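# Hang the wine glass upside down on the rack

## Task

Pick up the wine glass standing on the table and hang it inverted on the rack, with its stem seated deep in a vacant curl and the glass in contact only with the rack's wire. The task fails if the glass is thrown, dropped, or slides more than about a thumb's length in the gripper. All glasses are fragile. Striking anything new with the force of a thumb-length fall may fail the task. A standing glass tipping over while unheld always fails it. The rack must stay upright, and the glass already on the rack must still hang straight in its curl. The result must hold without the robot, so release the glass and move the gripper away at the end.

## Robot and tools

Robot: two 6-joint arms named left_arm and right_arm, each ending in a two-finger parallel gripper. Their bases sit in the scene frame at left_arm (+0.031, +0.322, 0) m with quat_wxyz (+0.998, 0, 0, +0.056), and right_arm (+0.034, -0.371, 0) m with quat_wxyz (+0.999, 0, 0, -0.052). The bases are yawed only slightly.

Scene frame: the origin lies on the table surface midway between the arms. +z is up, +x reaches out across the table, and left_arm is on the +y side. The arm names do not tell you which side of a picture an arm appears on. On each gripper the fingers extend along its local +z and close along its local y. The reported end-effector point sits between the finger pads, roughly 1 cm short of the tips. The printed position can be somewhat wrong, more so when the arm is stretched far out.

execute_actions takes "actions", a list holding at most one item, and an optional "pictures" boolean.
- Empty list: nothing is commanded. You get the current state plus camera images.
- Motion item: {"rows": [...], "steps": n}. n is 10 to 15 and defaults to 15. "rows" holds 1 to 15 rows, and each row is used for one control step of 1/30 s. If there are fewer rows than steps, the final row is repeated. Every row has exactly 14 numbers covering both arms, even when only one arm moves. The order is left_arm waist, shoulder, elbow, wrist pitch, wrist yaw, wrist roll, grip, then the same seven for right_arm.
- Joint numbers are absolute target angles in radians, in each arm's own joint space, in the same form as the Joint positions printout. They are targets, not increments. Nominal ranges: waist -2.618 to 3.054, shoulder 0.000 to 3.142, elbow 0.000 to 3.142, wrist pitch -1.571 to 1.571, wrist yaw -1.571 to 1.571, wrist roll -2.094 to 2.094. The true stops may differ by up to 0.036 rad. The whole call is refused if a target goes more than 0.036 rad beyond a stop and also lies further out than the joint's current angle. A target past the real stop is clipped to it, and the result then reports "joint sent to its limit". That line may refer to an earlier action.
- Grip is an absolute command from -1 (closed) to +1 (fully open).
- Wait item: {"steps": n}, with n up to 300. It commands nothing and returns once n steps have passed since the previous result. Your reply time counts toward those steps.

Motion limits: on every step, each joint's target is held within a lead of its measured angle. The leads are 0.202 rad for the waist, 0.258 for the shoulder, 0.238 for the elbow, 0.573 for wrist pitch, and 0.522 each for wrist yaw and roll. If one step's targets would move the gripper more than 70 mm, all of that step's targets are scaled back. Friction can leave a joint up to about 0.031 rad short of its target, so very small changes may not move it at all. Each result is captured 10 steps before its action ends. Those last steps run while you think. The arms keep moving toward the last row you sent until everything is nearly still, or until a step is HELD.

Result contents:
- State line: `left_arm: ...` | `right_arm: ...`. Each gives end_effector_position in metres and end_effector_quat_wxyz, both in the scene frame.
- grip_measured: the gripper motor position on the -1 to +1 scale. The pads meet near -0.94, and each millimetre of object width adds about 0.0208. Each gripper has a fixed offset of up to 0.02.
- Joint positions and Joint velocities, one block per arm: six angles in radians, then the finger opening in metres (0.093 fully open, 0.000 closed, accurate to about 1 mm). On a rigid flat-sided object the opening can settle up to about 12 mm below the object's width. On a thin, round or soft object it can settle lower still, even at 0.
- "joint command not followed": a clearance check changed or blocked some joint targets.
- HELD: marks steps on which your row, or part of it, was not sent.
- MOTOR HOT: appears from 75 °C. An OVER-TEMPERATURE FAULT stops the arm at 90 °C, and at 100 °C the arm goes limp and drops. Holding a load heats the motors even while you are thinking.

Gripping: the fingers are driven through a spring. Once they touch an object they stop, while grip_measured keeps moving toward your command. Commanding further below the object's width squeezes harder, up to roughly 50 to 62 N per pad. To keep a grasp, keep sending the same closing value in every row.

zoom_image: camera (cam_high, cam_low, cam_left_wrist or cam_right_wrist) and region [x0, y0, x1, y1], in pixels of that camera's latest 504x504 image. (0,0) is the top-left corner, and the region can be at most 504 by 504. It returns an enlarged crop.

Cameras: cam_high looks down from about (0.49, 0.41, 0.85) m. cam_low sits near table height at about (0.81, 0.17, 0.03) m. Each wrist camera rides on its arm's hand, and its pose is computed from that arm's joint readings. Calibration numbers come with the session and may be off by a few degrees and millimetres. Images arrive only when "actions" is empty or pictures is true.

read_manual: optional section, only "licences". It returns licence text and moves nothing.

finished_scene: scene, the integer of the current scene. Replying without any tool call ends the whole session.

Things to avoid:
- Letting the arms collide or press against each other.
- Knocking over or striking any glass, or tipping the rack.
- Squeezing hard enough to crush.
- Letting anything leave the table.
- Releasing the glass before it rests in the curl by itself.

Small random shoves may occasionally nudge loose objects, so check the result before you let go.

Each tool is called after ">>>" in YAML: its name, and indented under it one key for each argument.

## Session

>>> execute_actions:
  actions: []

Scene clock: 0.00 s of 4800.00 s.
left_arm: end_effector_position=(+0.4498, +0.4185, +0.1163) grip_measured=+0.988 end_effector_quat_wxyz=(-0.368, +0.715, -0.544, +0.241) | right_arm: end_effector_position=(+0.1171, -0.6729, +0.2247) grip_measured=+1.000 end_effector_quat_wxyz=(+0.542, +0.557, +0.534, +0.333)
Joint positions: left_arm=[ 0.063  1.546  0.846  0.033 -0.13  -1.602  0.093] | right_arm=[-1.755  1.632  1.204 -1.306 -1.376 -0.379  0.093]
Joint velocities: left_arm=[-0.002  0.012 -0.002 -0.037 -0.007  0.051 -0.001] | right_arm=[-0.017 -0.017  0.017  0.022 -0.081 -0.037  0.   ]
Motor temperatures (°C, as the motors report them): left_arm=[22 23 25 25 24 25] | right_arm=[22 23 22 23 23 23]
camera_calibration (this result's frames):
cam_left_wrist: T_world_to_cam=[[0.578715, 0.137272, 0.803894, -0.417115], [-0.0596769, -0.975961, 0.209614, 0.451415], [0.813344, -0.169281, -0.556611, -0.152946], [0, 0, 0, 1]] pos_world=[0.392727, 0.471931, 0.155562]
cam_right_wrist: T_world_to_cam=[[-0.225271, -0.179881, -0.957547, 0.120634], [-0.202431, 0.970003, -0.134597, 0.745635], [0.953035, 0.163516, -0.254927, 0.131767], [0, 0, 0, 1]] pos_world=[0.0525363, -0.723115, 0.249464]

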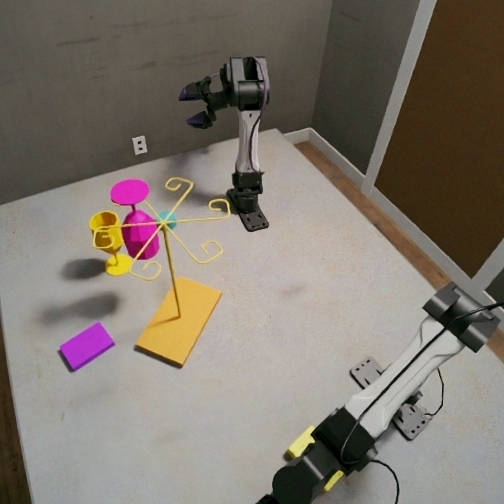

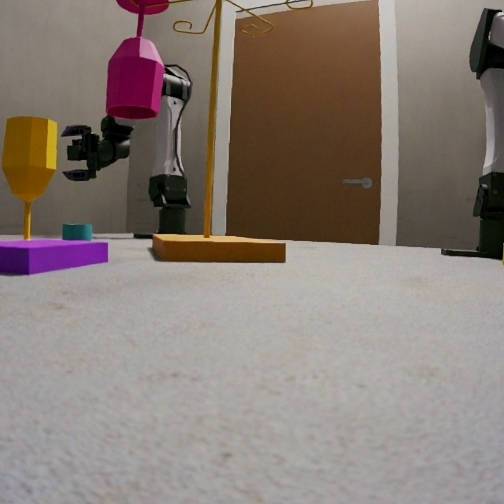

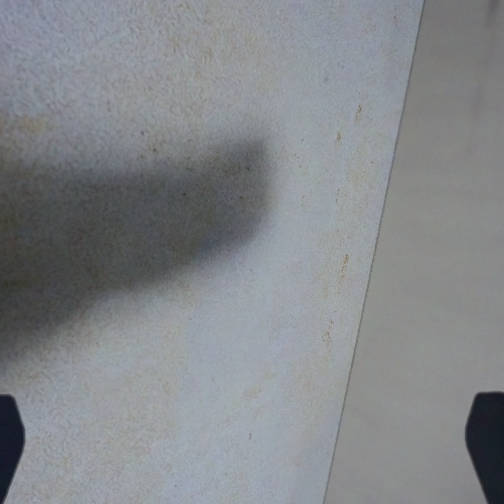

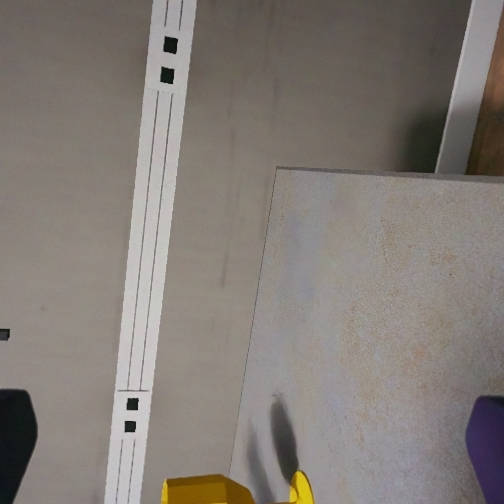

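>>> zoom_image:
  camera: "cam_high"
  region: [100, 120, 260, 280]

>>> execute_actions:
  actions:
    - {"rows":[[0.063,1.546,0.846,0.033,-0.13,-1.602,1,-0.7,2.11,1.88,-1.33,-1.57,-1.57,1]]}

>>> execute_actions:
  actions:
    - {"steps":30}

>>> execute_actions:
  actions:
    - {"rows":[[0.063,1.546,0.846,0.033,-0.13,-1.602,1,-0.19,2.11,1.88,-1.33,-1.57,-1.57,1]]}

>>> execute_actions:
  actions:
    - {"steps":30}
  pictures: true

Region (100, 120, 260, 280) of cam_high's 504x504 image, scaled by 3.150, with more detail than that image has.

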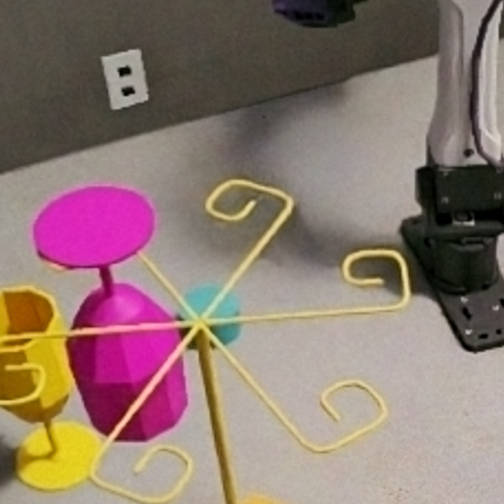

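Scene clock: 0.67 s of 4800.00 s.
left_arm: end_effector_position=(+0.4498, +0.4185, +0.1163) grip_measured=+0.988 end_effector_quat_wxyz=(-0.368, +0.715, -0.544, +0.241) | right_arm: end_effector_position=(+0.1854, -0.7308, +0.2318) grip_measured=+1.000 end_effector_quat_wxyz=(+0.609, +0.344, +0.650, +0.297)
Joint positions: left_arm=[ 0.063  1.546  0.846  0.033 -0.13  -1.602  0.093] | right_arm=[-1.514  1.951  1.551 -1.332 -1.487 -0.791  0.093]
Joint velocities: left_arm=[-0.027 -0.012 -0.022 -0.037 -0.037  0.081 -0.001] | right_arm=[ 1.541  2.029  2.083  0.227 -0.462 -2.337  0.   ]
Motor temperatures (°C, as the motors report them): left_arm=[22 23 25 26 24 25] | right_arm=[22 23 22 23 23 23]
Steps of this call (steps 1 to 15: nothing new was sent; steps 16 to 20: the first 5 steps of this action). Readings (joint positions):
16: left_arm=[0.063 1.546 0.846 0.033 -0.130 -1.602] | right_arm=[-1.732 1.666 1.242 -1.339 -1.391 -0.453]
17: left_arm=[0.063 1.546 0.846 0.033 -0.130 -1.602] | right_arm=[-1.682 1.730 1.319 -1.347 -1.422 -0.541]
19: left_arm=[0.063 1.546 0.846 0.033 -0.130 -1.602] | right_arm=[-1.569 1.878 1.477 -1.337 -1.471 -0.709]
20: the state above

Scene clock: 1.67 s of 4800.00 s.
left_arm: end_effector_position=(+0.4498, +0.4185, +0.1163) grip_measured=+0.988 end_effector_quat_wxyz=(-0.368, +0.715, -0.544, +0.241) | right_arm: end_effector_position=(+0.4404, -0.5497, +0.2538) grip_measured=+1.000 end_effector_quat_wxyz=(+0.649, -0.257, +0.663, +0.272)
Joint positions: left_arm=[ 0.063  1.546  0.846  0.033 -0.13  -1.602  0.093] | right_arm=[-0.701  2.13   1.86  -1.319 -1.56  -1.561  0.093]
Joint velocities: left_arm=[-0.032 -0.027  0.002  0.037 -0.007  0.007 -0.   ] | right_arm=[ 0.017  0.002 -0.007  0.037 -0.022  0.007  0.   ]
Motor temperatures (°C, as the motors report them): left_arm=[22 23 25 26 24 25] | right_arm=[22 23 22 23 23 23]
Kept back: nothing.
Steps of this call (steps 1 to 10: the last 10 steps of your previous action; steps 11 to 30: the robot went on to your last target). Readings (joint positions):
1: left_arm=[0.063 1.546 0.846 0.033 -0.130 -1.602] | right_arm=[-1.458 2.016 1.624 -1.327 -1.498 -0.875]
2: left_arm=[0.063 1.546 0.846 0.033 -0.130 -1.602] | right_arm=[-1.403 2.068 1.690 -1.321 -1.506 -0.957]
4: left_arm=[0.063 1.546 0.846 0.033 -0.130 -1.602] | right_arm=[-1.293 2.124 1.779 -1.309 -1.516 -1.114]
8: left_arm=[0.063 1.546 0.846 0.033 -0.130 -1.602] | right_arm=[-1.065 2.130 1.849 -1.307 -1.539 -1.335]
30: the state above

Scene clock: 1.83 s of 4800.00 s.
left_arm: end_effector_position=(+0.4498, +0.4185, +0.1163) grip_measured=+0.988 end_effector_quat_wxyz=(-0.368, +0.715, -0.544, +0.241) | right_arm: end_effector_position=(+0.4670, -0.4694, +0.2539) grip_measured=+1.000 end_effector_quat_wxyz=(+0.620, -0.318, +0.635, +0.333)
Joint positions: left_arm=[ 0.063  1.546  0.846  0.033 -0.13  -1.602  0.093] | right_arm=[-0.51   2.13   1.86  -1.319 -1.561 -1.561  0.093]
Joint velocities: left_arm=[-0.007  0.002  0.002 -0.007 -0.051 -0.007 -0.   ] | right_arm=[ 1.609 -0.007 -0.007 -0.007 -0.066  0.007  0.   ]
Motor temperatures (°C, as the motors report them): left_arm=[22 23 25 26 24 25] | right_arm=[22 23 22 23 23 23]
Steps of this call (steps 1 to 5: the first 5 steps of this action). Readings (joint positions):
1: left_arm=[0.063 1.546 0.846 0.033 -0.130 -1.602] | right_arm=[-0.686 2.130 1.860 -1.319 -1.561 -1.561]
2: left_arm=[0.063 1.546 0.846 0.033 -0.130 -1.602] | right_arm=[-0.659 2.130 1.860 -1.319 -1.561 -1.561]
4: left_arm=[0.063 1.546 0.846 0.033 -0.130 -1.602] | right_arm=[-0.566 2.130 1.860 -1.319 -1.561 -1.561]
5: the state above

Scene clock: 2.83 s of 4800.00 s.
left_arm: end_effector_position=(+0.4498, +0.4185, +0.1163) grip_measured=+0.988 end_effector_quat_wxyz=(-0.368, +0.715, -0.544, +0.241) | right_arm: end_effector_position=(+0.4760, -0.3285, +0.2539) grip_measured=+1.000 end_effector_quat_wxyz=(+0.559, -0.415, +0.577, +0.427)
Joint positions: left_arm=[ 0.063  1.546  0.846  0.033 -0.13  -1.602  0.093] | right_arm=[-0.191  2.13   1.86  -1.321 -1.561 -1.563  0.093]
Joint velocities: left_arm=[-0.002 -0.002  0.007  0.051 -0.022  0.007 -0.001] | right_arm=[ 0.002 -0.002 -0.002 -0.11  -0.037 -0.037  0.   ]
Motor temperatures (°C, as the motors report them): left_arm=[22 23 25 26 24 25] | right_arm=[22 24 22 23 23 23]
Kept back: nothing.
Steps of this call (steps 1 to 10: the last 10 steps of your previous action; steps 11 to 30: the robot went on to your last target). Readings (joint positions):
1: left_arm=[0.063 1.546 0.846 0.033 -0.130 -1.602] | right_arm=[-0.452 2.130 1.860 -1.319 -1.561 -1.561]
2: left_arm=[0.063 1.546 0.846 0.033 -0.130 -1.602] | right_arm=[-0.392 2.130 1.860 -1.319 -1.561 -1.561]
4: left_arm=[0.063 1.546 0.846 0.033 -0.130 -1.602] | right_arm=[-0.273 2.130 1.860 -1.319 -1.561 -1.562]
8: left_arm=[0.063 1.546 0.846 0.033 -0.130 -1.602] | right_arm=[-0.146 2.130 1.860 -1.320 -1.561 -1.563]
30: the state above
All arms were judged still, so your last target was given up. Only a new action makes them travel on or press farther. Fingers that are still opening or closing keep moving.
camera_calibration (this result's frames):
cam_left_wrist: T_world_to_cam=[[0.578715, 0.137272, 0.803894, -0.417115], [-0.0596769, -0.975961, 0.209614, 0.451415], [0.813344, -0.169281, -0.556611, -0.152946], [0, 0, 0, 1]] pos_world=[0.392727, 0.471931, 0.155562]
cam_right_wrist: T_world_to_cam=[[0.96085, -0.276963, -0.00766238, -0.546213], [-0.121825, -0.397479, -0.909488, 0.197342], [0.248849, 0.874815, -0.415659, 0.350514], [0, 0, 0, 1]] pos_world=[0.461646, -0.379476, 0.320989]

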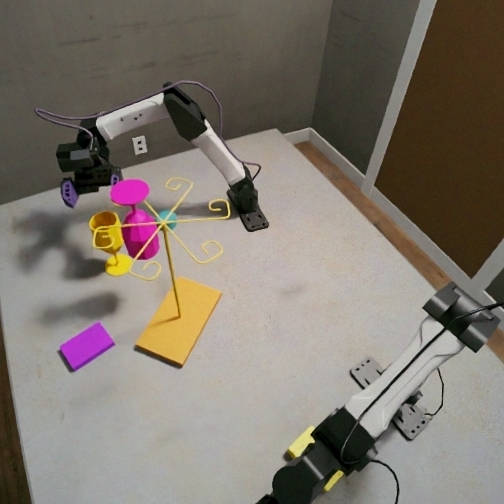

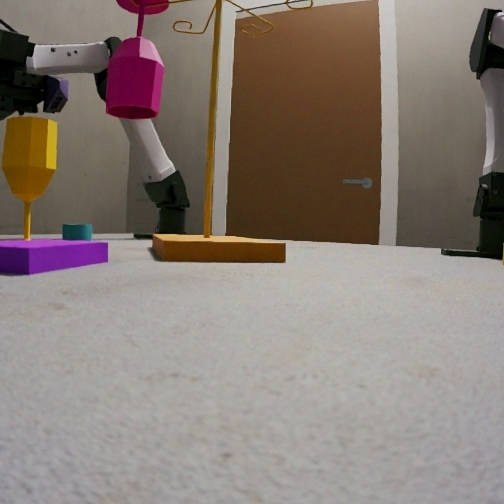

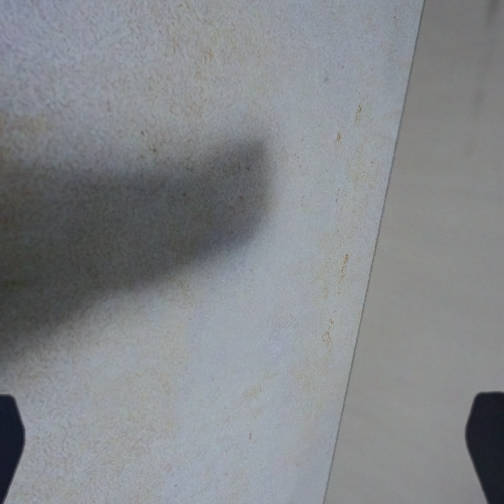

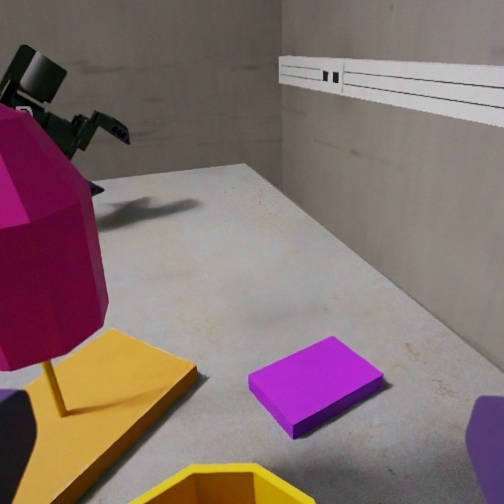

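>>> execute_actions:
  actions:
    - {"rows":[[0.063,1.546,0.846,0.033,-0.13,-1.602,1,-0.13,2.14,1.73,-1.15,-1.57,-1.57,1]]}

>>> execute_actions:
  actions:
    - {"steps":25}
  pictures: true

Scene clock: 3.50 s of 4800.00 s.
left_arm: end_effector_position=(+0.4498, +0.4185, +0.1163) grip_measured=+0.988 end_effector_quat_wxyz=(-0.368, +0.715, -0.544, +0.241) | right_arm: end_effector_position=(+0.4711, -0.3056, +0.2257) grip_measured=+1.000 end_effector_quat_wxyz=(+0.548, -0.425, +0.566, +0.446)
Joint positions: left_arm=[ 0.063  1.546  0.846  0.033 -0.13  -1.602  0.093] | right_arm=[-0.14   2.135  1.749 -1.217 -1.569 -1.564  0.093]
Joint velocities: left_arm=[-0.002  0.012 -0.002  0.081  0.11  -0.022  0.001] | right_arm=[ 0.3    0.159 -0.286  0.33  -0.051  0.051  0.   ]
Motor temperatures (°C, as the motors report them): left_arm=[22 23 26 26 24 25] | right_arm=[22 24 22 23 24 23]
Steps of this call (steps 1 to 15: nothing new was sent; steps 16 to 20: the first 5 steps of this action). Readings (joint positions):
16: left_arm=[0.063 1.546 0.846 0.033 -0.130 -1.602] | right_arm=[-0.186 2.127 1.838 -1.290 -1.567 -1.563]
17: left_arm=[0.063 1.546 0.846 0.033 -0.130 -1.602] | right_arm=[-0.178 2.123 1.807 -1.262 -1.570 -1.564]
19: left_arm=[0.063 1.546 0.846 0.033 -0.130 -1.602] | right_arm=[-0.151 2.129 1.761 -1.227 -1.570 -1.564]
20: the state above

Scene clock: 4.33 s of 4800.00 s.
left_arm: end_effector_position=(+0.4498, +0.4185, +0.1163) grip_measured=+0.988 end_effector_quat_wxyz=(-0.368, +0.715, -0.544, +0.241) | right_arm: end_effector_position=(+0.4736, -0.3004, +0.2198) grip_measured=+1.000 end_effector_quat_wxyz=(+0.553, -0.439, +0.555, +0.440)
Joint positions: left_arm=[ 0.063  1.546  0.846  0.033 -0.13  -1.602  0.093] | right_arm=[-0.126  2.142  1.738 -1.162 -1.568 -1.564  0.093]
Joint velocities: left_arm=[ 0.002  0.002  0.012 -0.037  0.007  0.007 -0.   ] | right_arm=[-0.012 -0.007 -0.002 -0.022 -0.037 -0.037  0.   ]
Motor temperatures (°C, as the motors report them): left_arm=[22 23 26 26 24 25] | right_arm=[22 24 22 23 24 23]
Kept back: nothing.
Steps of this call (steps 1 to 10: the last 10 steps of your previous action; steps 11 to 25: the robot went on to your last target). Readings (joint positions):
1: left_arm=[0.063 1.546 0.846 0.033 -0.130 -1.602] | right_arm=[-0.132 2.140 1.742 -1.207 -1.569 -1.564]
2: left_arm=[0.063 1.546 0.846 0.033 -0.130 -1.602] | right_arm=[-0.127 2.142 1.739 -1.199 -1.568 -1.564]
4: left_arm=[0.063 1.546 0.846 0.033 -0.130 -1.602] | right_arm=[-0.126 2.142 1.738 -1.186 -1.568 -1.564]
8: left_arm=[0.063 1.546 0.846 0.033 -0.130 -1.602] | right_arm=[-0.126 2.142 1.738 -1.172 -1.568 -1.564]
25: the state above
camera_calibration (this result's frames):
cam_left_wrist: T_world_to_cam=[[0.578715, 0.137272, 0.803894, -0.417115], [-0.0596769, -0.975961, 0.209614, 0.451415], [0.813344, -0.169281, -0.556611, -0.152946], [0, 0, 0, 1]] pos_world=[0.392727, 0.471931, 0.155562]
cam_right_wrist: T_world_to_cam=[[0.976548, -0.214546, 0.0179915, -0.530765], [-0.071814, -0.403372, -0.912214, 0.15234], [0.202969, 0.889529, -0.409319, 0.337103], [0, 0, 0, 1]] pos_world=[0.460836, -0.352287, 0.286498]

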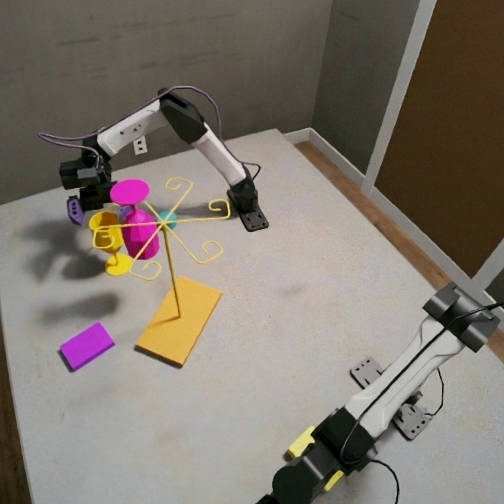

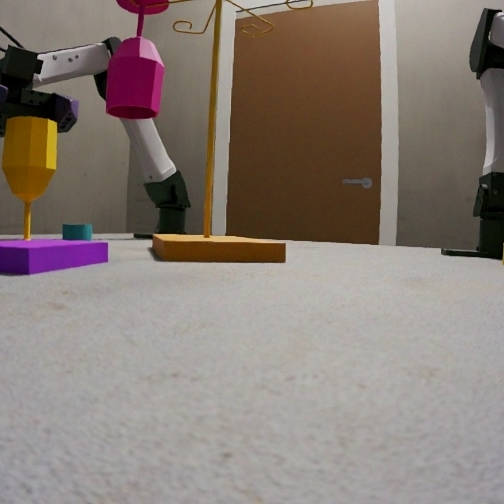

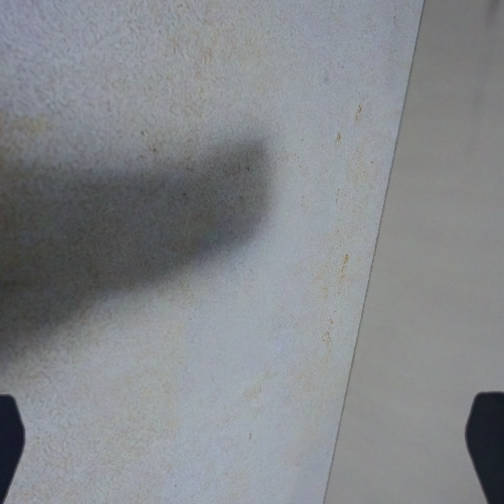

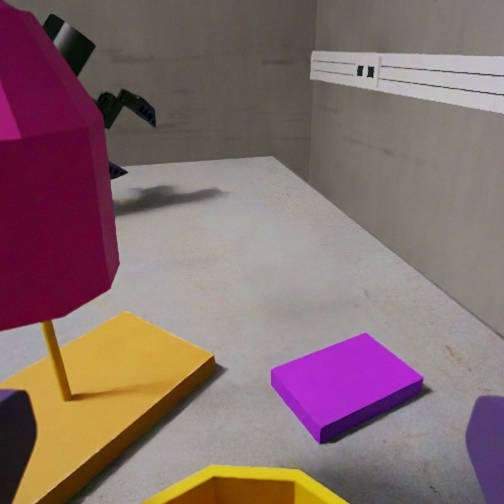

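>>> execute_actions:
  actions:
    - {"rows":[[0.063,1.546,0.846,0.033,-0.13,-1.602,1,-0.13,2.18,1.635,-1.02,-1.57,-1.57,1]]}

>>> execute_actions:
  actions:
    - {"rows":[[0.063,1.546,0.846,0.033,-0.13,-1.602,1,-0.13,2.228,1.555,-0.895,-1.57,-1.57,1]]}

>>> execute_actions:
  actions:
    - {"rows":[[0.063,1.546,0.846,0.033,-0.13,-1.602,1,-0.13,2.228,1.555,-0.895,-1.57,-1.57,0.1]]}

>>> execute_actions:
  actions:
    - {"steps":15}
  pictures: true

Scene clock: 5.07 s of 4800.00 s.
left_arm: end_effector_position=(+0.4498, +0.4185, +0.1163) grip_measured=+0.988 end_effector_quat_wxyz=(-0.368, +0.715, -0.544, +0.241) | right_arm: end_effector_position=(+0.4716, -0.2999, +0.1910) grip_measured=+1.000 end_effector_quat_wxyz=(+0.550, -0.432, +0.558, +0.446)
Joint positions: left_arm=[ 0.063  1.546  0.846  0.033 -0.13  -1.602  0.093] | right_arm=[-0.126  2.166  1.655 -1.076 -1.574 -1.565  0.093]
Joint velocities: left_arm=[-0.017  0.007  0.012 -0.037  0.022 -0.037  0.   ] | right_arm=[ 0.012  0.266 -0.247  0.286  0.051 -0.066  0.   ]
Motor temperatures (°C, as the motors report them): left_arm=[22 23 26 26 24 25] | right_arm=[22 25 22 23 24 23]
Steps of this call (steps 1 to 15: the robot went on to your last target; steps 16 to 17: nothing new was sent; steps 18 to 22: the first 5 steps of this action). Readings (joint positions):
18: left_arm=[0.063 1.546 0.846 0.033 -0.130 -1.602] | right_arm=[-0.126 2.143 1.722 -1.137 -1.572 -1.564]
19: left_arm=[0.063 1.546 0.846 0.033 -0.130 -1.602] | right_arm=[-0.126 2.143 1.702 -1.114 -1.575 -1.565]
21: left_arm=[0.063 1.546 0.846 0.033 -0.130 -1.602] | right_arm=[-0.126 2.157 1.666 -1.085 -1.574 -1.565]
22: the state above

Scene clock: 5.57 s of 4800.00 s.
left_arm: end_effector_position=(+0.4498, +0.4185, +0.1163) grip_measured=+0.988 end_effector_quat_wxyz=(-0.368, +0.715, -0.544, +0.241) | right_arm: end_effector_position=(+0.4711, -0.2998, +0.1546) grip_measured=+1.000 end_effector_quat_wxyz=(+0.550, -0.433, +0.558, +0.446)
Joint positions: left_arm=[ 0.063  1.546  0.846  0.033 -0.13  -1.602  0.093] | right_arm=[-0.126  2.211  1.575 -0.95  -1.574 -1.565  0.093]
Joint velocities: left_arm=[-0.007 -0.002  0.022  0.022 -0.022  0.007 -0.   ] | right_arm=[-0.012  0.295 -0.232  0.227  0.095 -0.051  0.   ]
Motor temperatures (°C, as the motors report them): left_arm=[22 24 26 27 24 25] | right_arm=[22 25 22 23 24 23]
Steps of this call (steps 1 to 10: the last 10 steps of your previous action; steps 11 to 15: the first 5 steps of this action). Readings (joint positions):
11: left_arm=[0.063 1.546 0.846 0.033 -0.130 -1.602] | right_arm=[-0.126 2.183 1.630 -1.012 -1.574 -1.565]
12: left_arm=[0.063 1.546 0.846 0.033 -0.130 -1.602] | right_arm=[-0.126 2.184 1.613 -0.988 -1.575 -1.565]
14: left_arm=[0.063 1.546 0.846 0.033 -0.130 -1.602] | right_arm=[-0.126 2.201 1.584 -0.960 -1.575 -1.565]
15: the state above

Scene clock: 6.07 s of 4800.00 s.
left_arm: end_effector_position=(+0.4498, +0.4185, +0.1163) grip_measured=+0.988 end_effector_quat_wxyz=(-0.368, +0.715, -0.544, +0.241) | right_arm: end_effector_position=(+0.4727, -0.3002, +0.1444) grip_measured=+0.527 end_effector_quat_wxyz=(+0.552, -0.437, +0.556, +0.442)
Joint positions: left_arm=[ 0.063  1.546  0.846  0.033 -0.13  -1.602  0.093] | right_arm=[-0.126  2.229  1.564 -0.909 -1.571 -1.565  0.07 ]
Joint velocities: left_arm=[-0.007  0.007  0.012  0.051 -0.051  0.051 -0.001] | right_arm=[ 0.002  0.007 -0.002  0.007  0.007 -0.066 -0.001]
Motor temperatures (°C, as the motors report them): left_arm=[22 24 26 27 24 25] | right_arm=[22 25 22 23 24 23]
Steps of this call (steps 1 to 10: the last 10 steps of your previous action; steps 11 to 15: the first 5 steps of this action). Readings (joint positions):
11: left_arm=[0.063 1.546 0.846 0.033 -0.130 -1.602] | right_arm=[-0.126 2.229 1.564 -0.911 -1.571 -1.565]
12: left_arm=[0.063 1.546 0.846 0.033 -0.130 -1.602] | right_arm=[-0.126 2.229 1.564 -0.910 -1.572 -1.565]
14: left_arm=[0.063 1.546 0.846 0.033 -0.130 -1.602] | right_arm=[-0.126 2.229 1.564 -0.909 -1.571 -1.565]
15: the state above

Scene clock: 6.57 s of 4800.00 s.
left_arm: end_effector_position=(+0.4498, +0.4185, +0.1163) grip_measured=+0.988 end_effector_quat_wxyz=(-0.368, +0.715, -0.544, +0.241) | right_arm: end_effector_position=(+0.4727, -0.3002, +0.1444) grip_measured=+0.527 end_effector_quat_wxyz=(+0.552, -0.437, +0.556, +0.442)
Joint positions: left_arm=[ 0.063  1.546  0.846  0.033 -0.13  -1.602  0.093] | right_arm=[-0.126  2.229  1.564 -0.908 -1.571 -1.565  0.07 ]
Joint velocities: left_arm=[0.022 0.017 0.002 0.007 0.051 0.022 0.001] | right_arm=[ 0.007 -0.002  0.012  0.007 -0.037 -0.066 -0.001]
Motor temperatures (°C, as the motors report them): left_arm=[22 24 26 27 24 25] | right_arm=[22 25 22 23 24 23]
Kept back: nothing.
Steps of this call (steps 1 to 10: the last 10 steps of your previous action; steps 11 to 15: the robot went on to your last target). Readings (joint positions):
1: left_arm=[0.063 1.546 0.846 0.033 -0.130 -1.602] | right_arm=[-0.126 2.229 1.564 -0.908 -1.571 -1.565]
2: left_arm=[0.063 1.546 0.846 0.033 -0.130 -1.602] | right_arm=[-0.126 2.229 1.564 -0.908 -1.571 -1.565]
4: left_arm=[0.063 1.546 0.846 0.033 -0.130 -1.602] | right_arm=[-0.126 2.229 1.564 -0.908 -1.571 -1.565]
8: left_arm=[0.063 1.546 0.846 0.033 -0.130 -1.602] | right_arm=[-0.126 2.229 1.564 -0.908 -1.571 -1.565]
15: the state above
All arms were judged still, so your last target was given up. Only a new action makes them travel on or press farther. Fingers that are still opening or closing keep moving.
camera_calibration (this result's frames):
cam_left_wrist: T_world_to_cam=[[0.578715, 0.137272, 0.803894, -0.417115], [-0.0596769, -0.975961, 0.209614, 0.451415], [0.813344, -0.169281, -0.556611, -0.152946], [0, 0, 0, 1]] pos_world=[0.392727, 0.471931, 0.155562]
cam_right_wrist: T_world_to_cam=[[0.976619, -0.214602, 0.0126881, -0.527773], [-0.0760043, -0.399888, -0.913407, 0.0867907], [0.201093, 0.891087, -0.406849, 0.307239], [0, 0, 0, 1]] pos_world=[0.460246, -0.352331, 0.210972]

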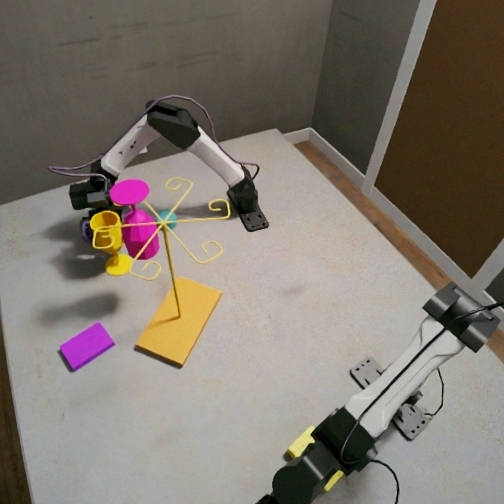

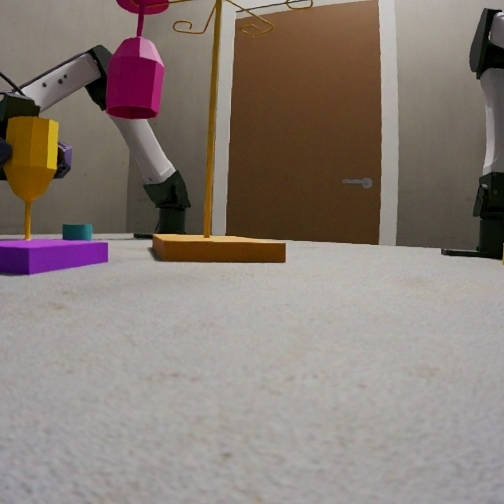

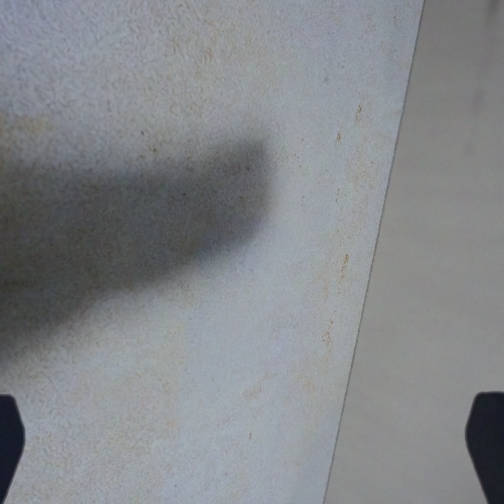

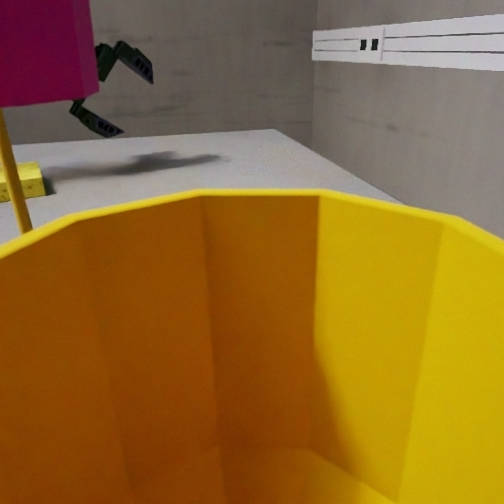

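>>> execute_actions:
  actions:
    - {"rows":[[0.063,1.546,0.846,0.033,-0.13,-1.602,1,-0.13,2.2,1.6,-0.97,-1.57,-1.57,0.1]]}

>>> execute_actions:
  actions:
    - {"rows":[[0.063,1.546,0.846,0.033,-0.13,-1.602,1,-0.5,2.16,1.7,-1.1,-1.57,-1.57,0.1]]}

>>> execute_actions:
  actions:
    - {"rows":[[0.063,1.546,0.846,0.033,-0.13,-1.602,1,-0.7,1.42,1.25,-1.4,-1.57,-1.57,0.1]]}

>>> execute_actions:
  actions:
    - {"steps":25}

>>> execute_actions:
  actions:
    - {"rows":[[0.063,1.546,0.846,0.033,-0.13,-1.602,1,-0.7,1.42,1.25,-1.4,1.57,-1.57,0.1]]}

>>> execute_actions:
  actions:
    - {"steps":55}

>>> execute_actions:
  actions:
    - {"rows":[[0.063,1.546,0.846,0.033,-0.13,-1.602,1,-0.4,1.15,0.97,-1.39,1.57,-1.57,0.1]]}

>>> execute_actions:
  actions:
    - {"steps":20}
  pictures: true

Scene clock: 7.73 s of 4800.00 s.
left_arm: end_effector_position=(+0.4498, +0.4185, +0.1163) grip_measured=+0.988 end_effector_quat_wxyz=(-0.368, +0.715, -0.544, +0.241) | right_arm: end_effector_position=(+0.4727, -0.3002, +0.1472) grip_measured=+0.527 end_effector_quat_wxyz=(+0.547, -0.432, +0.561, +0.446)
Joint positions: left_arm=[ 0.063  1.546  0.846  0.033 -0.13  -1.602  0.093] | right_arm=[-0.126  2.229  1.578 -0.942 -1.568 -1.565  0.07 ]
Joint velocities: left_arm=[-0.002 -0.012  0.012 -0.007 -0.066 -0.051 -0.001] | right_arm=[-0.007 -0.007  0.007 -0.095 -0.037 -0.095 -0.001]
Motor temperatures (°C, as the motors report them): left_arm=[22 24 26 27 24 25] | right_arm=[22 25 22 23 24 23]
Steps of this call (steps 1 to 30: nothing new was sent; steps 31 to 35: the first 5 steps of this action). Readings (joint positions):
31: left_arm=[0.063 1.546 0.846 0.033 -0.130 -1.602] | right_arm=[-0.126 2.229 1.567 -0.916 -1.570 -1.565]
32: left_arm=[0.063 1.546 0.846 0.033 -0.130 -1.602] | right_arm=[-0.126 2.229 1.570 -0.926 -1.568 -1.565]
34: left_arm=[0.063 1.546 0.846 0.033 -0.130 -1.602] | right_arm=[-0.126 2.229 1.576 -0.938 -1.568 -1.565]
35: the state above

Scene clock: 8.23 s of 4800.00 s.
left_arm: end_effector_position=(+0.4498, +0.4185, +0.1163) grip_measured=+0.988 end_effector_quat_wxyz=(-0.368, +0.715, -0.544, +0.241) | right_arm: end_effector_position=(+0.4827, -0.3725, +0.1691) grip_measured=+0.527 end_effector_quat_wxyz=(+0.580, -0.390, +0.595, +0.398)
Joint positions: left_arm=[ 0.063  1.546  0.846  0.033 -0.13  -1.602  0.093] | right_arm=[-0.286  2.212  1.649 -1.024 -1.559 -1.566  0.07 ]
Joint velocities: left_arm=[ 0.007  0.007  0.002 -0.095  0.037 -0.066 -0.   ] | right_arm=[-1.38  -0.208  0.359 -0.154  0.022 -0.022 -0.   ]
Motor temperatures (°C, as the motors report them): left_arm=[22 24 26 27 24 25] | right_arm=[22 26 23 23 24 23]
Steps of this call (steps 1 to 10: the last 10 steps of your previous action; steps 11 to 15: the first 5 steps of this action). Readings (joint positions):
11: left_arm=[0.063 1.546 0.846 0.033 -0.130 -1.602] | right_arm=[-0.138 2.228 1.589 -0.976 -1.563 -1.566]
12: left_arm=[0.063 1.546 0.846 0.033 -0.130 -1.602] | right_arm=[-0.160 2.228 1.603 -0.995 -1.560 -1.566]
14: left_arm=[0.063 1.546 0.846 0.033 -0.130 -1.602] | right_arm=[-0.238 2.218 1.636 -1.017 -1.559 -1.566]
15: the state above

Scene clock: 8.73 s of 4800.00 s.
left_arm: end_effector_position=(+0.4498, +0.4185, +0.1163) grip_measured=+0.988 end_effector_quat_wxyz=(-0.368, +0.715, -0.544, +0.241) | right_arm: end_effector_position=(+0.3964, -0.4790, +0.2111) grip_measured=+0.527 end_effector_quat_wxyz=(+0.613, -0.220, +0.678, +0.341)
Joint positions: left_arm=[ 0.063  1.546  0.846  0.033 -0.13  -1.602  0.093] | right_arm=[-0.649  1.927  1.388 -1.221 -1.553 -1.567  0.07 ]
Joint velocities: left_arm=[-0.017 -0.002 -0.012 -0.037 -0.022  0.007 -0.   ] | right_arm=[-1.077 -2.015 -1.951 -0.974 -0.007 -0.037 -0.   ]
Motor temperatures (°C, as the motors report them): left_arm=[22 24 26 27 24 25] | right_arm=[22 26 23 23 24 23]
Steps of this call (steps 1 to 10: the last 10 steps of your previous action; steps 11 to 15: the first 5 steps of this action). Readings (joint positions):
11: left_arm=[0.063 1.546 0.846 0.033 -0.130 -1.602] | right_arm=[-0.527 2.155 1.655 -1.083 -1.558 -1.567]
12: left_arm=[0.063 1.546 0.846 0.033 -0.130 -1.602] | right_arm=[-0.543 2.110 1.592 -1.119 -1.556 -1.567]
14: left_arm=[0.063 1.546 0.846 0.033 -0.130 -1.602] | right_arm=[-0.610 1.996 1.456 -1.189 -1.554 -1.567]
15: the state above

Scene clock: 9.57 s of 4800.00 s.
left_arm: end_effector_position=(+0.4498, +0.4185, +0.1163) grip_measured=+0.988 end_effector_quat_wxyz=(-0.368, +0.715, -0.544, +0.241) | right_arm: end_effector_position=(+0.3154, -0.4213, +0.3231) grip_measured=+0.527 end_effector_quat_wxyz=(+0.659, -0.274, +0.654, +0.252)
Joint positions: left_arm=[ 0.063  1.546  0.846  0.033 -0.13  -1.602  0.093] | right_arm=[-0.705  1.408  1.263 -1.39  -1.566 -1.567  0.07 ]
Joint velocities: left_arm=[-0.017 -0.012 -0.007 -0.022 -0.066  0.037 -0.001] | right_arm=[-0.002 -0.012  0.002 -0.051  0.022  0.037  0.   ]
Motor temperatures (°C, as the motors report them): left_arm=[22 24 26 27 24 25] | right_arm=[22 26 23 23 24 23]
Kept back: nothing.
Steps of this call (steps 1 to 10: the last 10 steps of your previous action; steps 11 to 25: the robot went on to your last target). Readings (joint positions):
1: left_arm=[0.063 1.546 0.846 0.033 -0.130 -1.602] | right_arm=[-0.682 1.854 1.329 -1.254 -1.551 -1.567]
2: left_arm=[0.063 1.546 0.846 0.033 -0.130 -1.602] | right_arm=[-0.704 1.781 1.291 -1.284 -1.548 -1.567]
4: left_arm=[0.063 1.546 0.846 0.033 -0.130 -1.602] | right_arm=[-0.714 1.634 1.263 -1.322 -1.547 -1.567]
8: left_arm=[0.063 1.546 0.846 0.033 -0.130 -1.602] | right_arm=[-0.706 1.406 1.263 -1.366 -1.566 -1.567]
25: the state above

Scene clock: 9.73 s of 4800.00 s.
left_arm: end_effector_position=(+0.4498, +0.4185, +0.1163) grip_measured=+0.988 end_effector_quat_wxyz=(-0.368, +0.715, -0.544, +0.241) | right_arm: end_effector_position=(+0.3034, -0.4364, +0.2449) grip_measured=+0.527 end_effector_quat_wxyz=(+0.485, -0.323, +0.792, +0.182)
Joint positions: left_arm=[ 0.063  1.546  0.846  0.033 -0.13  -1.602  0.093] | right_arm=[-0.705  1.412  1.262 -1.393 -1.089 -1.567  0.07 ]
Joint velocities: left_arm=[-0.007 -0.022  0.007  0.007  0.007  0.037  0.   ] | right_arm=[-0.022 -0.002  0.022  0.051  2.864 -0.022  0.   ]
Motor temperatures (°C, as the motors report them): left_arm=[22 24 26 27 24 25] | right_arm=[22 26 23 23 24 23]
Steps of this call (steps 1 to 5: the first 5 steps of this action). Readings (joint positions):
1: left_arm=[0.063 1.546 0.846 0.033 -0.130 -1.602] | right_arm=[-0.705 1.408 1.263 -1.390 -1.497 -1.567]
2: left_arm=[0.063 1.546 0.846 0.033 -0.130 -1.602] | right_arm=[-0.705 1.408 1.263 -1.392 -1.395 -1.567]
4: left_arm=[0.063 1.546 0.846 0.033 -0.130 -1.602] | right_arm=[-0.705 1.412 1.262 -1.392 -1.191 -1.567]
5: the state above

Scene clock: 11.57 s of 4800.00 s.
left_arm: end_effector_position=(+0.4498, +0.4185, +0.1163) grip_measured=+0.988 end_effector_quat_wxyz=(-0.368, +0.715, -0.544, +0.241) | right_arm: end_effector_position=(+0.0722, -0.6541, +0.3168) grip_measured=+0.527 end_effector_quat_wxyz=(+0.640, +0.258, -0.672, +0.268)
Joint positions: left_arm=[ 0.063  1.546  0.846  0.033 -0.13  -1.602  0.093] | right_arm=[-0.705  1.412  1.262 -1.395  1.535 -1.567  0.07 ]
Joint velocities: left_arm=[-0.007  0.002  0.017 -0.022 -0.037  0.051 -0.   ] | right_arm=[-0.007 -0.007 -0.007 -0.022  0.066  0.051 -0.001]
Motor temperatures (°C, as the motors report them): left_arm=[22 24 27 28 24 25] | right_arm=[22 26 23 23 24 23]
joint sent to its limit (right arm) — the command would take joint 5 (wrist yaw) past its upper limit, so that joint was sent only as far as its limit.
Kept back: nothing.
Steps of this call (steps 1 to 10: the last 10 steps of your previous action; steps 11 to 55: the robot went on to your last target). Readings (joint positions):
1: left_arm=[0.063 1.546 0.846 0.033 -0.130 -1.602] | right_arm=[-0.705 1.412 1.262 -1.393 -0.988 -1.567]
2: left_arm=[0.063 1.546 0.846 0.033 -0.130 -1.602] | right_arm=[-0.705 1.412 1.262 -1.394 -0.887 -1.567]
4: left_arm=[0.063 1.546 0.846 0.033 -0.130 -1.602] | right_arm=[-0.705 1.412 1.262 -1.394 -0.686 -1.567]
8: left_arm=[0.063 1.546 0.846 0.033 -0.130 -1.602] | right_arm=[-0.705 1.412 1.262 -1.394 -0.288 -1.567]
55: the state above

Scene clock: 11.73 s of 4800.00 s.
left_arm: end_effector_position=(+0.4498, +0.4185, +0.1163) grip_measured=+0.988 end_effector_quat_wxyz=(-0.368, +0.715, -0.544, +0.241) | right_arm: end_effector_position=(+0.0954, -0.6006, +0.2936) grip_measured=+0.527 end_effector_quat_wxyz=(+0.602, +0.356, -0.623, +0.350)
Joint positions: left_arm=[ 0.063  1.546  0.846  0.033 -0.13  -1.602  0.093] | right_arm=[-0.422  1.167  0.992 -1.392  1.54  -1.567  0.07 ]
Joint velocities: left_arm=[-0.007 -0.012  0.007 -0.007 -0.022  0.051  0.001] | right_arm=[ 0.603 -0.471 -0.359 -0.081 -0.095 -0.022  0.001]
Motor temperatures (°C, as the motors report them): left_arm=[22 24 27 28 24 25] | right_arm=[22 26 23 23 24 23]
joint sent to its limit (right arm) — the command would take joint 5 (wrist yaw) past its upper limit, so that joint was sent only as far as its limit.
Steps of this call (steps 1 to 5: the first 5 steps of this action). Readings (joint positions):
1: left_arm=[0.063 1.546 0.846 0.033 -0.130 -1.602] | right_arm=[-0.675 1.375 1.216 -1.365 1.545 -1.567]
2: left_arm=[0.063 1.546 0.846 0.033 -0.130 -1.602] | right_arm=[-0.603 1.307 1.131 -1.357 1.545 -1.567]
4: left_arm=[0.063 1.546 0.846 0.033 -0.130 -1.602] | right_arm=[-0.455 1.192 1.013 -1.384 1.541 -1.567]
5: the state above

Scene clock: 12.40 s of 4800.00 s.
left_arm: end_effector_position=(+0.4498, +0.4185, +0.1163) grip_measured=+0.988 end_effector_quat_wxyz=(-0.368, +0.715, -0.544, +0.241) | right_arm: end_effector_position=(+0.0966, -0.5984, +0.2930) grip_measured=+0.527 end_effector_quat_wxyz=(+0.600, +0.361, -0.620, +0.354)
Joint positions: left_arm=[ 0.063  1.546  0.846  0.033 -0.13  -1.602  0.093] | right_arm=[-0.407  1.157  0.984 -1.395  1.54  -1.567  0.07 ]
Joint velocities: left_arm=[-0.012 -0.002  0.002  0.066 -0.066 -0.066  0.   ] | right_arm=[ 0.012 -0.007  0.012 -0.066  0.007  0.066  0.001]
Motor temperatures (°C, as the motors report them): left_arm=[22 24 27 28 24 25] | right_arm=[22 26 23 23 24 23]
joint sent to its limit (right arm) — the command would take joint 5 (wrist yaw) past its upper limit, so that joint was sent only as far as its limit.
Kept back: nothing.
Steps of this call (steps 1 to 10: the last 10 steps of your previous action; steps 11 to 20: the robot went on to your last target). Readings (joint positions):
1: left_arm=[0.063 1.546 0.846 0.033 -0.130 -1.602] | right_arm=[-0.409 1.158 0.985 -1.395 1.540 -1.567]
2: left_arm=[0.063 1.546 0.846 0.033 -0.130 -1.602] | right_arm=[-0.407 1.157 0.984 -1.395 1.540 -1.567]
4: left_arm=[0.063 1.546 0.846 0.033 -0.130 -1.602] | right_arm=[-0.407 1.157 0.984 -1.395 1.540 -1.567]
8: left_arm=[0.063 1.546 0.846 0.033 -0.130 -1.602] | right_arm=[-0.407 1.157 0.984 -1.395 1.540 -1.567]
20: the state above
camera_calibration (this result's frames):
cam_left_wrist: T_world_to_cam=[[0.578715, 0.137272, 0.803894, -0.417115], [-0.0596769, -0.975961, 0.209614, 0.451415], [0.813344, -0.169281, -0.556611, -0.152946], [0, 0, 0, 1]] pos_world=[0.392727, 0.471931, 0.155562]
cam_right_wrist: T_world_to_cam=[[0.866146, -0.499562, -0.0151372, -0.378084], [0.201523, 0.321366, 0.925264, -0.059325], [-0.457362, -0.804464, 0.379023, -0.472225], [0, 0, 0, 1]] pos_world=[0.123453, -0.549699, 0.228152]

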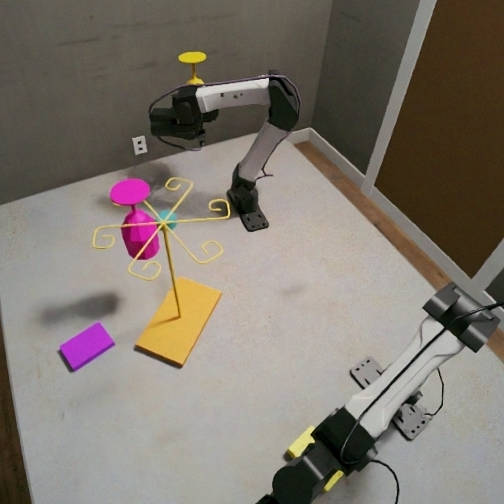

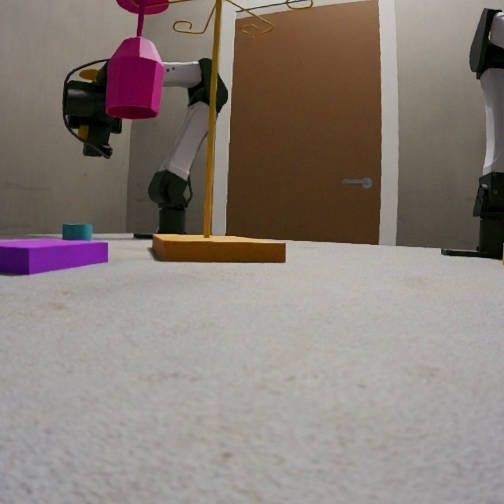

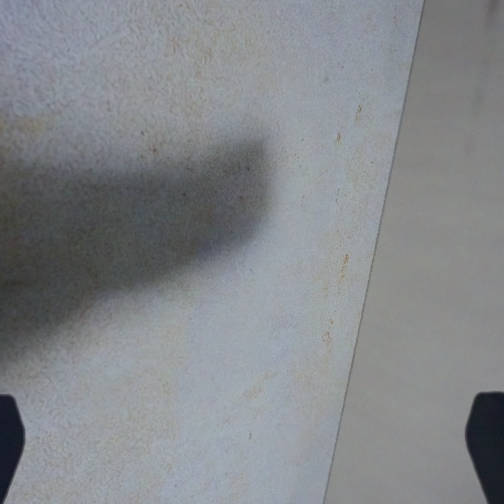

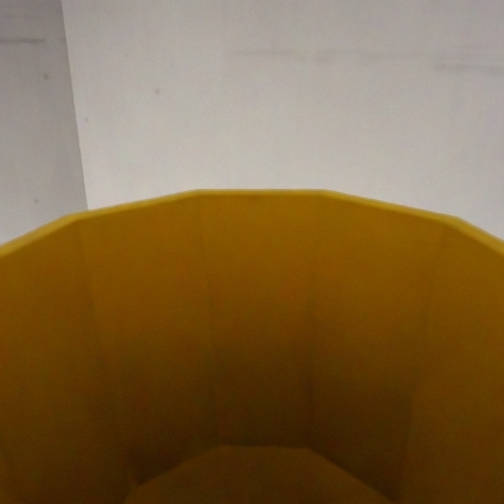

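>>> execute_actions:
  actions:
    - {"rows":[[0.063,1.546,0.846,0.033,-0.13,-1.602,1,1.52,1.0,0.75,-1.32,1.57,-1.57,0.1]]}

>>> execute_actions:
  actions:
    - {"steps":45}

>>> execute_actions:
  actions:
    - {"rows":[[0.063,1.546,0.846,0.033,-0.13,-1.602,1,1.52,1.5,1.1,-1.17,1.57,-1.57,0.1]]}

>>> execute_actions:
  actions:
    - {"steps":25}
  pictures: true

>>> zoom_image:
  camera: "cam_high"
  region: [100, 120, 260, 280]

Scene clock: 12.93 s of 4800.00 s.
left_arm: end_effector_position=(+0.4498, +0.4185, +0.1163) grip_measured=+0.988 end_effector_quat_wxyz=(-0.368, +0.715, -0.544, +0.241) | right_arm: end_effector_position=(+0.1359, -0.5579, +0.2553) grip_measured=+0.527 end_effector_quat_wxyz=(+0.539, +0.473, -0.539, +0.442)
Joint positions: left_arm=[ 0.063  1.546  0.846  0.033 -0.13  -1.602  0.093] | right_arm=[-0.06   1.019  0.762 -1.351  1.542 -1.568  0.07 ]
Joint velocities: left_arm=[ 0.002 -0.012 -0.002 -0.081 -0.037 -0.022  0.   ] | right_arm=[ 2.171 -0.09  -0.33   0.066 -0.11  -0.051 -0.   ]
Motor temperatures (°C, as the motors report them): left_arm=[22 24 27 28 24 25] | right_arm=[22 26 23 23 24 23]
joint sent to its limit (right arm) — the command would take joint 5 (wrist yaw) past its upper limit, so that joint was sent only as far as its limit.
Steps of this call (steps 1 to 11: the robot went on to your last target; steps 12 to 16: the first 5 steps of this action). Readings (joint positions):
12: left_arm=[0.063 1.546 0.846 0.033 -0.130 -1.602] | right_arm=[-0.370 1.132 0.945 -1.365 1.554 -1.568]
13: left_arm=[0.063 1.546 0.846 0.033 -0.130 -1.602] | right_arm=[-0.291 1.086 0.877 -1.349 1.555 -1.568]
15: left_arm=[0.063 1.546 0.846 0.033 -0.130 -1.602] | right_arm=[-0.136 1.027 0.780 -1.351 1.546 -1.568]
16: the state above

Scene clock: 14.43 s of 4800.00 s.
left_arm: end_effector_position=(+0.4498, +0.4185, +0.1163) grip_measured=+0.988 end_effector_quat_wxyz=(-0.368, +0.715, -0.544, +0.241) | right_arm: end_effector_position=(+0.2217, -0.2666, +0.2541) grip_measured=+0.528 end_effector_quat_wxyz=(+0.059, +0.714, -0.056, +0.695)
Joint positions: left_arm=[ 0.063  1.546  0.846  0.033 -0.13  -1.602  0.093] | right_arm=[ 1.512  1.018  0.756 -1.317  1.544 -1.568  0.071]
Joint velocities: left_arm=[-0.007  0.002 -0.022 -0.007  0.007  0.066  0.001] | right_arm=[-0.017 -0.007 -0.007 -0.051 -0.051 -0.007  0.   ]
Motor temperatures (°C, as the motors report them): left_arm=[22 25 27 28 24 25] | right_arm=[22 26 23 23 24 23]
joint sent to its limit (right arm) — the command would take joint 5 (wrist yaw) past its upper limit, so that joint was sent only as far as its limit.
Kept back: nothing.
Steps of this call (steps 1 to 10: the last 10 steps of your previous action; steps 11 to 45: the robot went on to your last target). Readings (joint positions):
1: left_arm=[0.063 1.546 0.846 0.033 -0.130 -1.602] | right_arm=[0.017 1.018 0.756 -1.349 1.541 -1.568]
2: left_arm=[0.063 1.546 0.846 0.033 -0.130 -1.602] | right_arm=[0.093 1.018 0.756 -1.345 1.540 -1.568]
4: left_arm=[0.063 1.546 0.846 0.033 -0.130 -1.602] | right_arm=[0.247 1.018 0.756 -1.337 1.542 -1.568]
8: left_arm=[0.063 1.546 0.846 0.033 -0.130 -1.602] | right_arm=[0.553 1.018 0.756 -1.328 1.543 -1.568]
45: the state above
All arms were judged still, so your last target was given up. Only a new action makes them travel on or press farther. Fingers that are still opening or closing keep moving.

Scene clock: 14.60 s of 4800.00 s.
left_arm: end_effector_position=(+0.4498, +0.4185, +0.1163) grip_measured=+0.988 end_effector_quat_wxyz=(-0.368, +0.715, -0.544, +0.241) | right_arm: end_effector_position=(+0.2360, -0.1801, +0.2787) grip_measured=+0.528 end_effector_quat_wxyz=(+0.046, +0.711, -0.068, +0.699)
Joint positions: left_arm=[ 0.063  1.546  0.846  0.033 -0.13  -1.602  0.093] | right_arm=[ 1.512  1.368  1.064 -1.239  1.551 -1.568  0.071]
Joint velocities: left_arm=[-0.012 -0.007  0.012  0.007 -0.051  0.037  0.   ] | right_arm=[ 0.042  2.093  1.194  0.989  0.256  0.022 -0.001]
Motor temperatures (°C, as the motors report them): left_arm=[22 25 27 28 24 25] | right_arm=[22 26 23 23 24 23]
joint sent to its limit (right arm) — the command would take joint 5 (wrist yaw) past its upper limit, so that joint was sent only as far as its limit.
Steps of this call (steps 1 to 5: the first 5 steps of this action). Readings (joint positions):
1: left_arm=[0.063 1.546 0.846 0.033 -0.130 -1.602] | right_arm=[1.511 1.052 0.789 -1.327 1.534 -1.568]
2: left_arm=[0.063 1.546 0.846 0.033 -0.130 -1.602] | right_arm=[1.511 1.124 0.857 -1.317 1.534 -1.568]
4: left_arm=[0.063 1.546 0.846 0.033 -0.130 -1.602] | right_arm=[1.511 1.290 1.010 -1.270 1.542 -1.568]
5: the state above

Scene clock: 15.43 s of 4800.00 s.
left_arm: end_effector_position=(+0.4498, +0.4185, +0.1163) grip_measured=+0.988 end_effector_quat_wxyz=(-0.368, +0.715, -0.544, +0.241) | right_arm: end_effector_position=(+0.2400, -0.1495, +0.2535) grip_measured=+0.528 end_effector_quat_wxyz=(+0.065, +0.715, -0.047, +0.694)
Joint positions: left_arm=[ 0.063  1.546  0.846  0.033 -0.13  -1.602  0.093] | right_arm=[ 1.515  1.514  1.094 -1.181  1.543 -1.568  0.071]
Joint velocities: left_arm=[ 0.022 -0.007 -0.012  0.022 -0.007 -0.022 -0.   ] | right_arm=[-0.002 -0.017  0.022 -0.022  0.022 -0.037 -0.001]
Motor temperatures (°C, as the motors report them): left_arm=[22 25 27 28 24 25] | right_arm=[22 26 23 23 24 23]
joint sent to its limit (right arm) — the command would take joint 5 (wrist yaw) past its upper limit, so that joint was sent only as far as its limit.
Kept back: nothing.
Steps of this call (steps 1 to 10: the last 10 steps of your previous action; steps 11 to 25: the robot went on to your last target). Readings (joint positions):
1: left_arm=[0.063 1.546 0.846 0.033 -0.130 -1.602] | right_arm=[1.513 1.429 1.090 -1.211 1.555 -1.568]
2: left_arm=[0.063 1.546 0.846 0.033 -0.130 -1.602] | right_arm=[1.515 1.471 1.094 -1.193 1.554 -1.568]
4: left_arm=[0.063 1.546 0.846 0.033 -0.130 -1.602] | right_arm=[1.515 1.512 1.094 -1.184 1.545 -1.568]
8: left_arm=[0.063 1.546 0.846 0.033 -0.130 -1.602] | right_arm=[1.515 1.514 1.094 -1.181 1.543 -1.568]
25: the state above
camera_calibration (this result's frames):
cam_left_wrist: T_world_to_cam=[[0.578715, 0.137272, 0.803894, -0.417115], [-0.0596769, -0.975961, 0.209614, 0.451415], [0.813344, -0.169281, -0.556611, -0.152946], [0, 0, 0, 1]] pos_world=[0.392727, 0.471931, 0.155562]
cam_right_wrist: T_world_to_cam=[[0.1707, 0.984103, -0.0490266, 0.118764], [-0.36893, 0.109973, 0.922928, -0.0899915], [0.913648, -0.139456, 0.381837, -0.260846], [0, 0, 0, 1]] pos_world=[0.184848, -0.143356, 0.188479]

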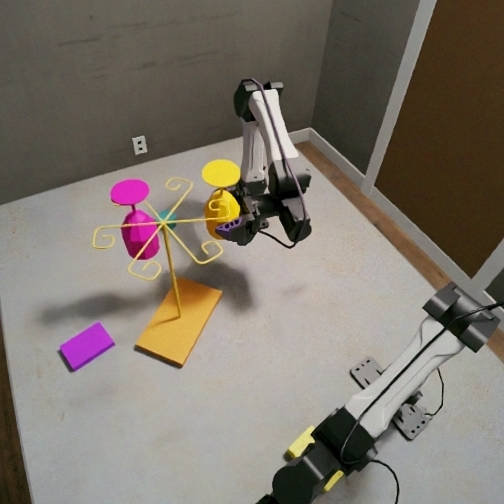

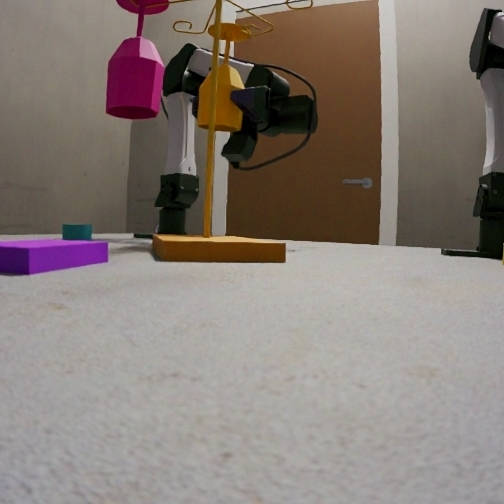

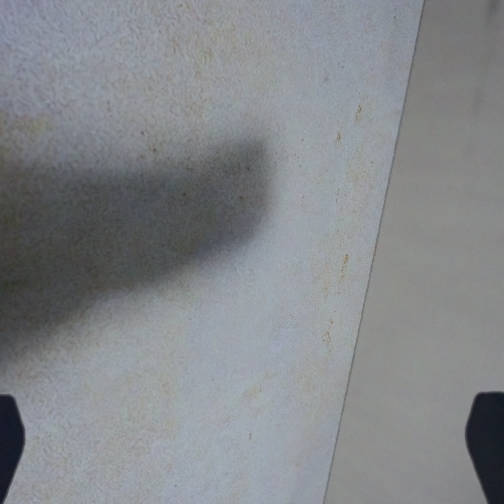

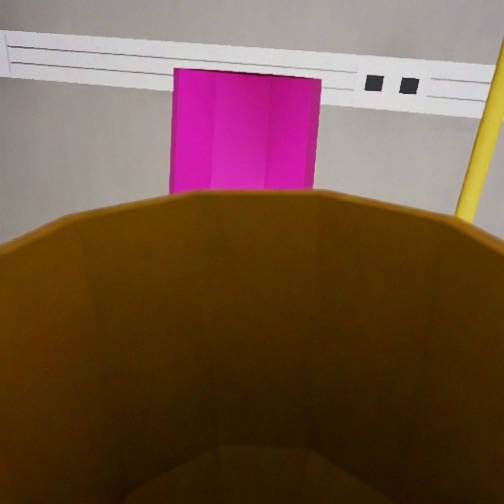

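Region (100, 120, 260, 280) of cam_high's 504x504 image, scaled by 3.150, with more detail than that image has.

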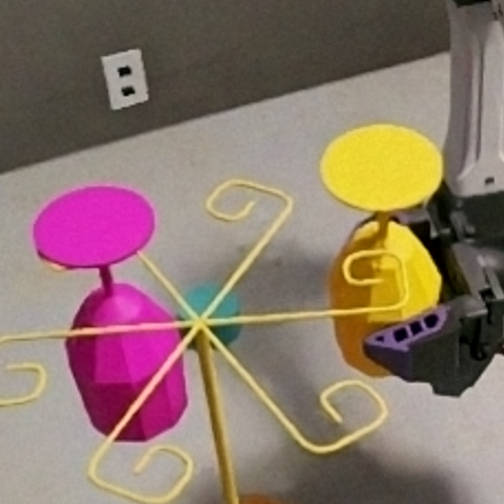

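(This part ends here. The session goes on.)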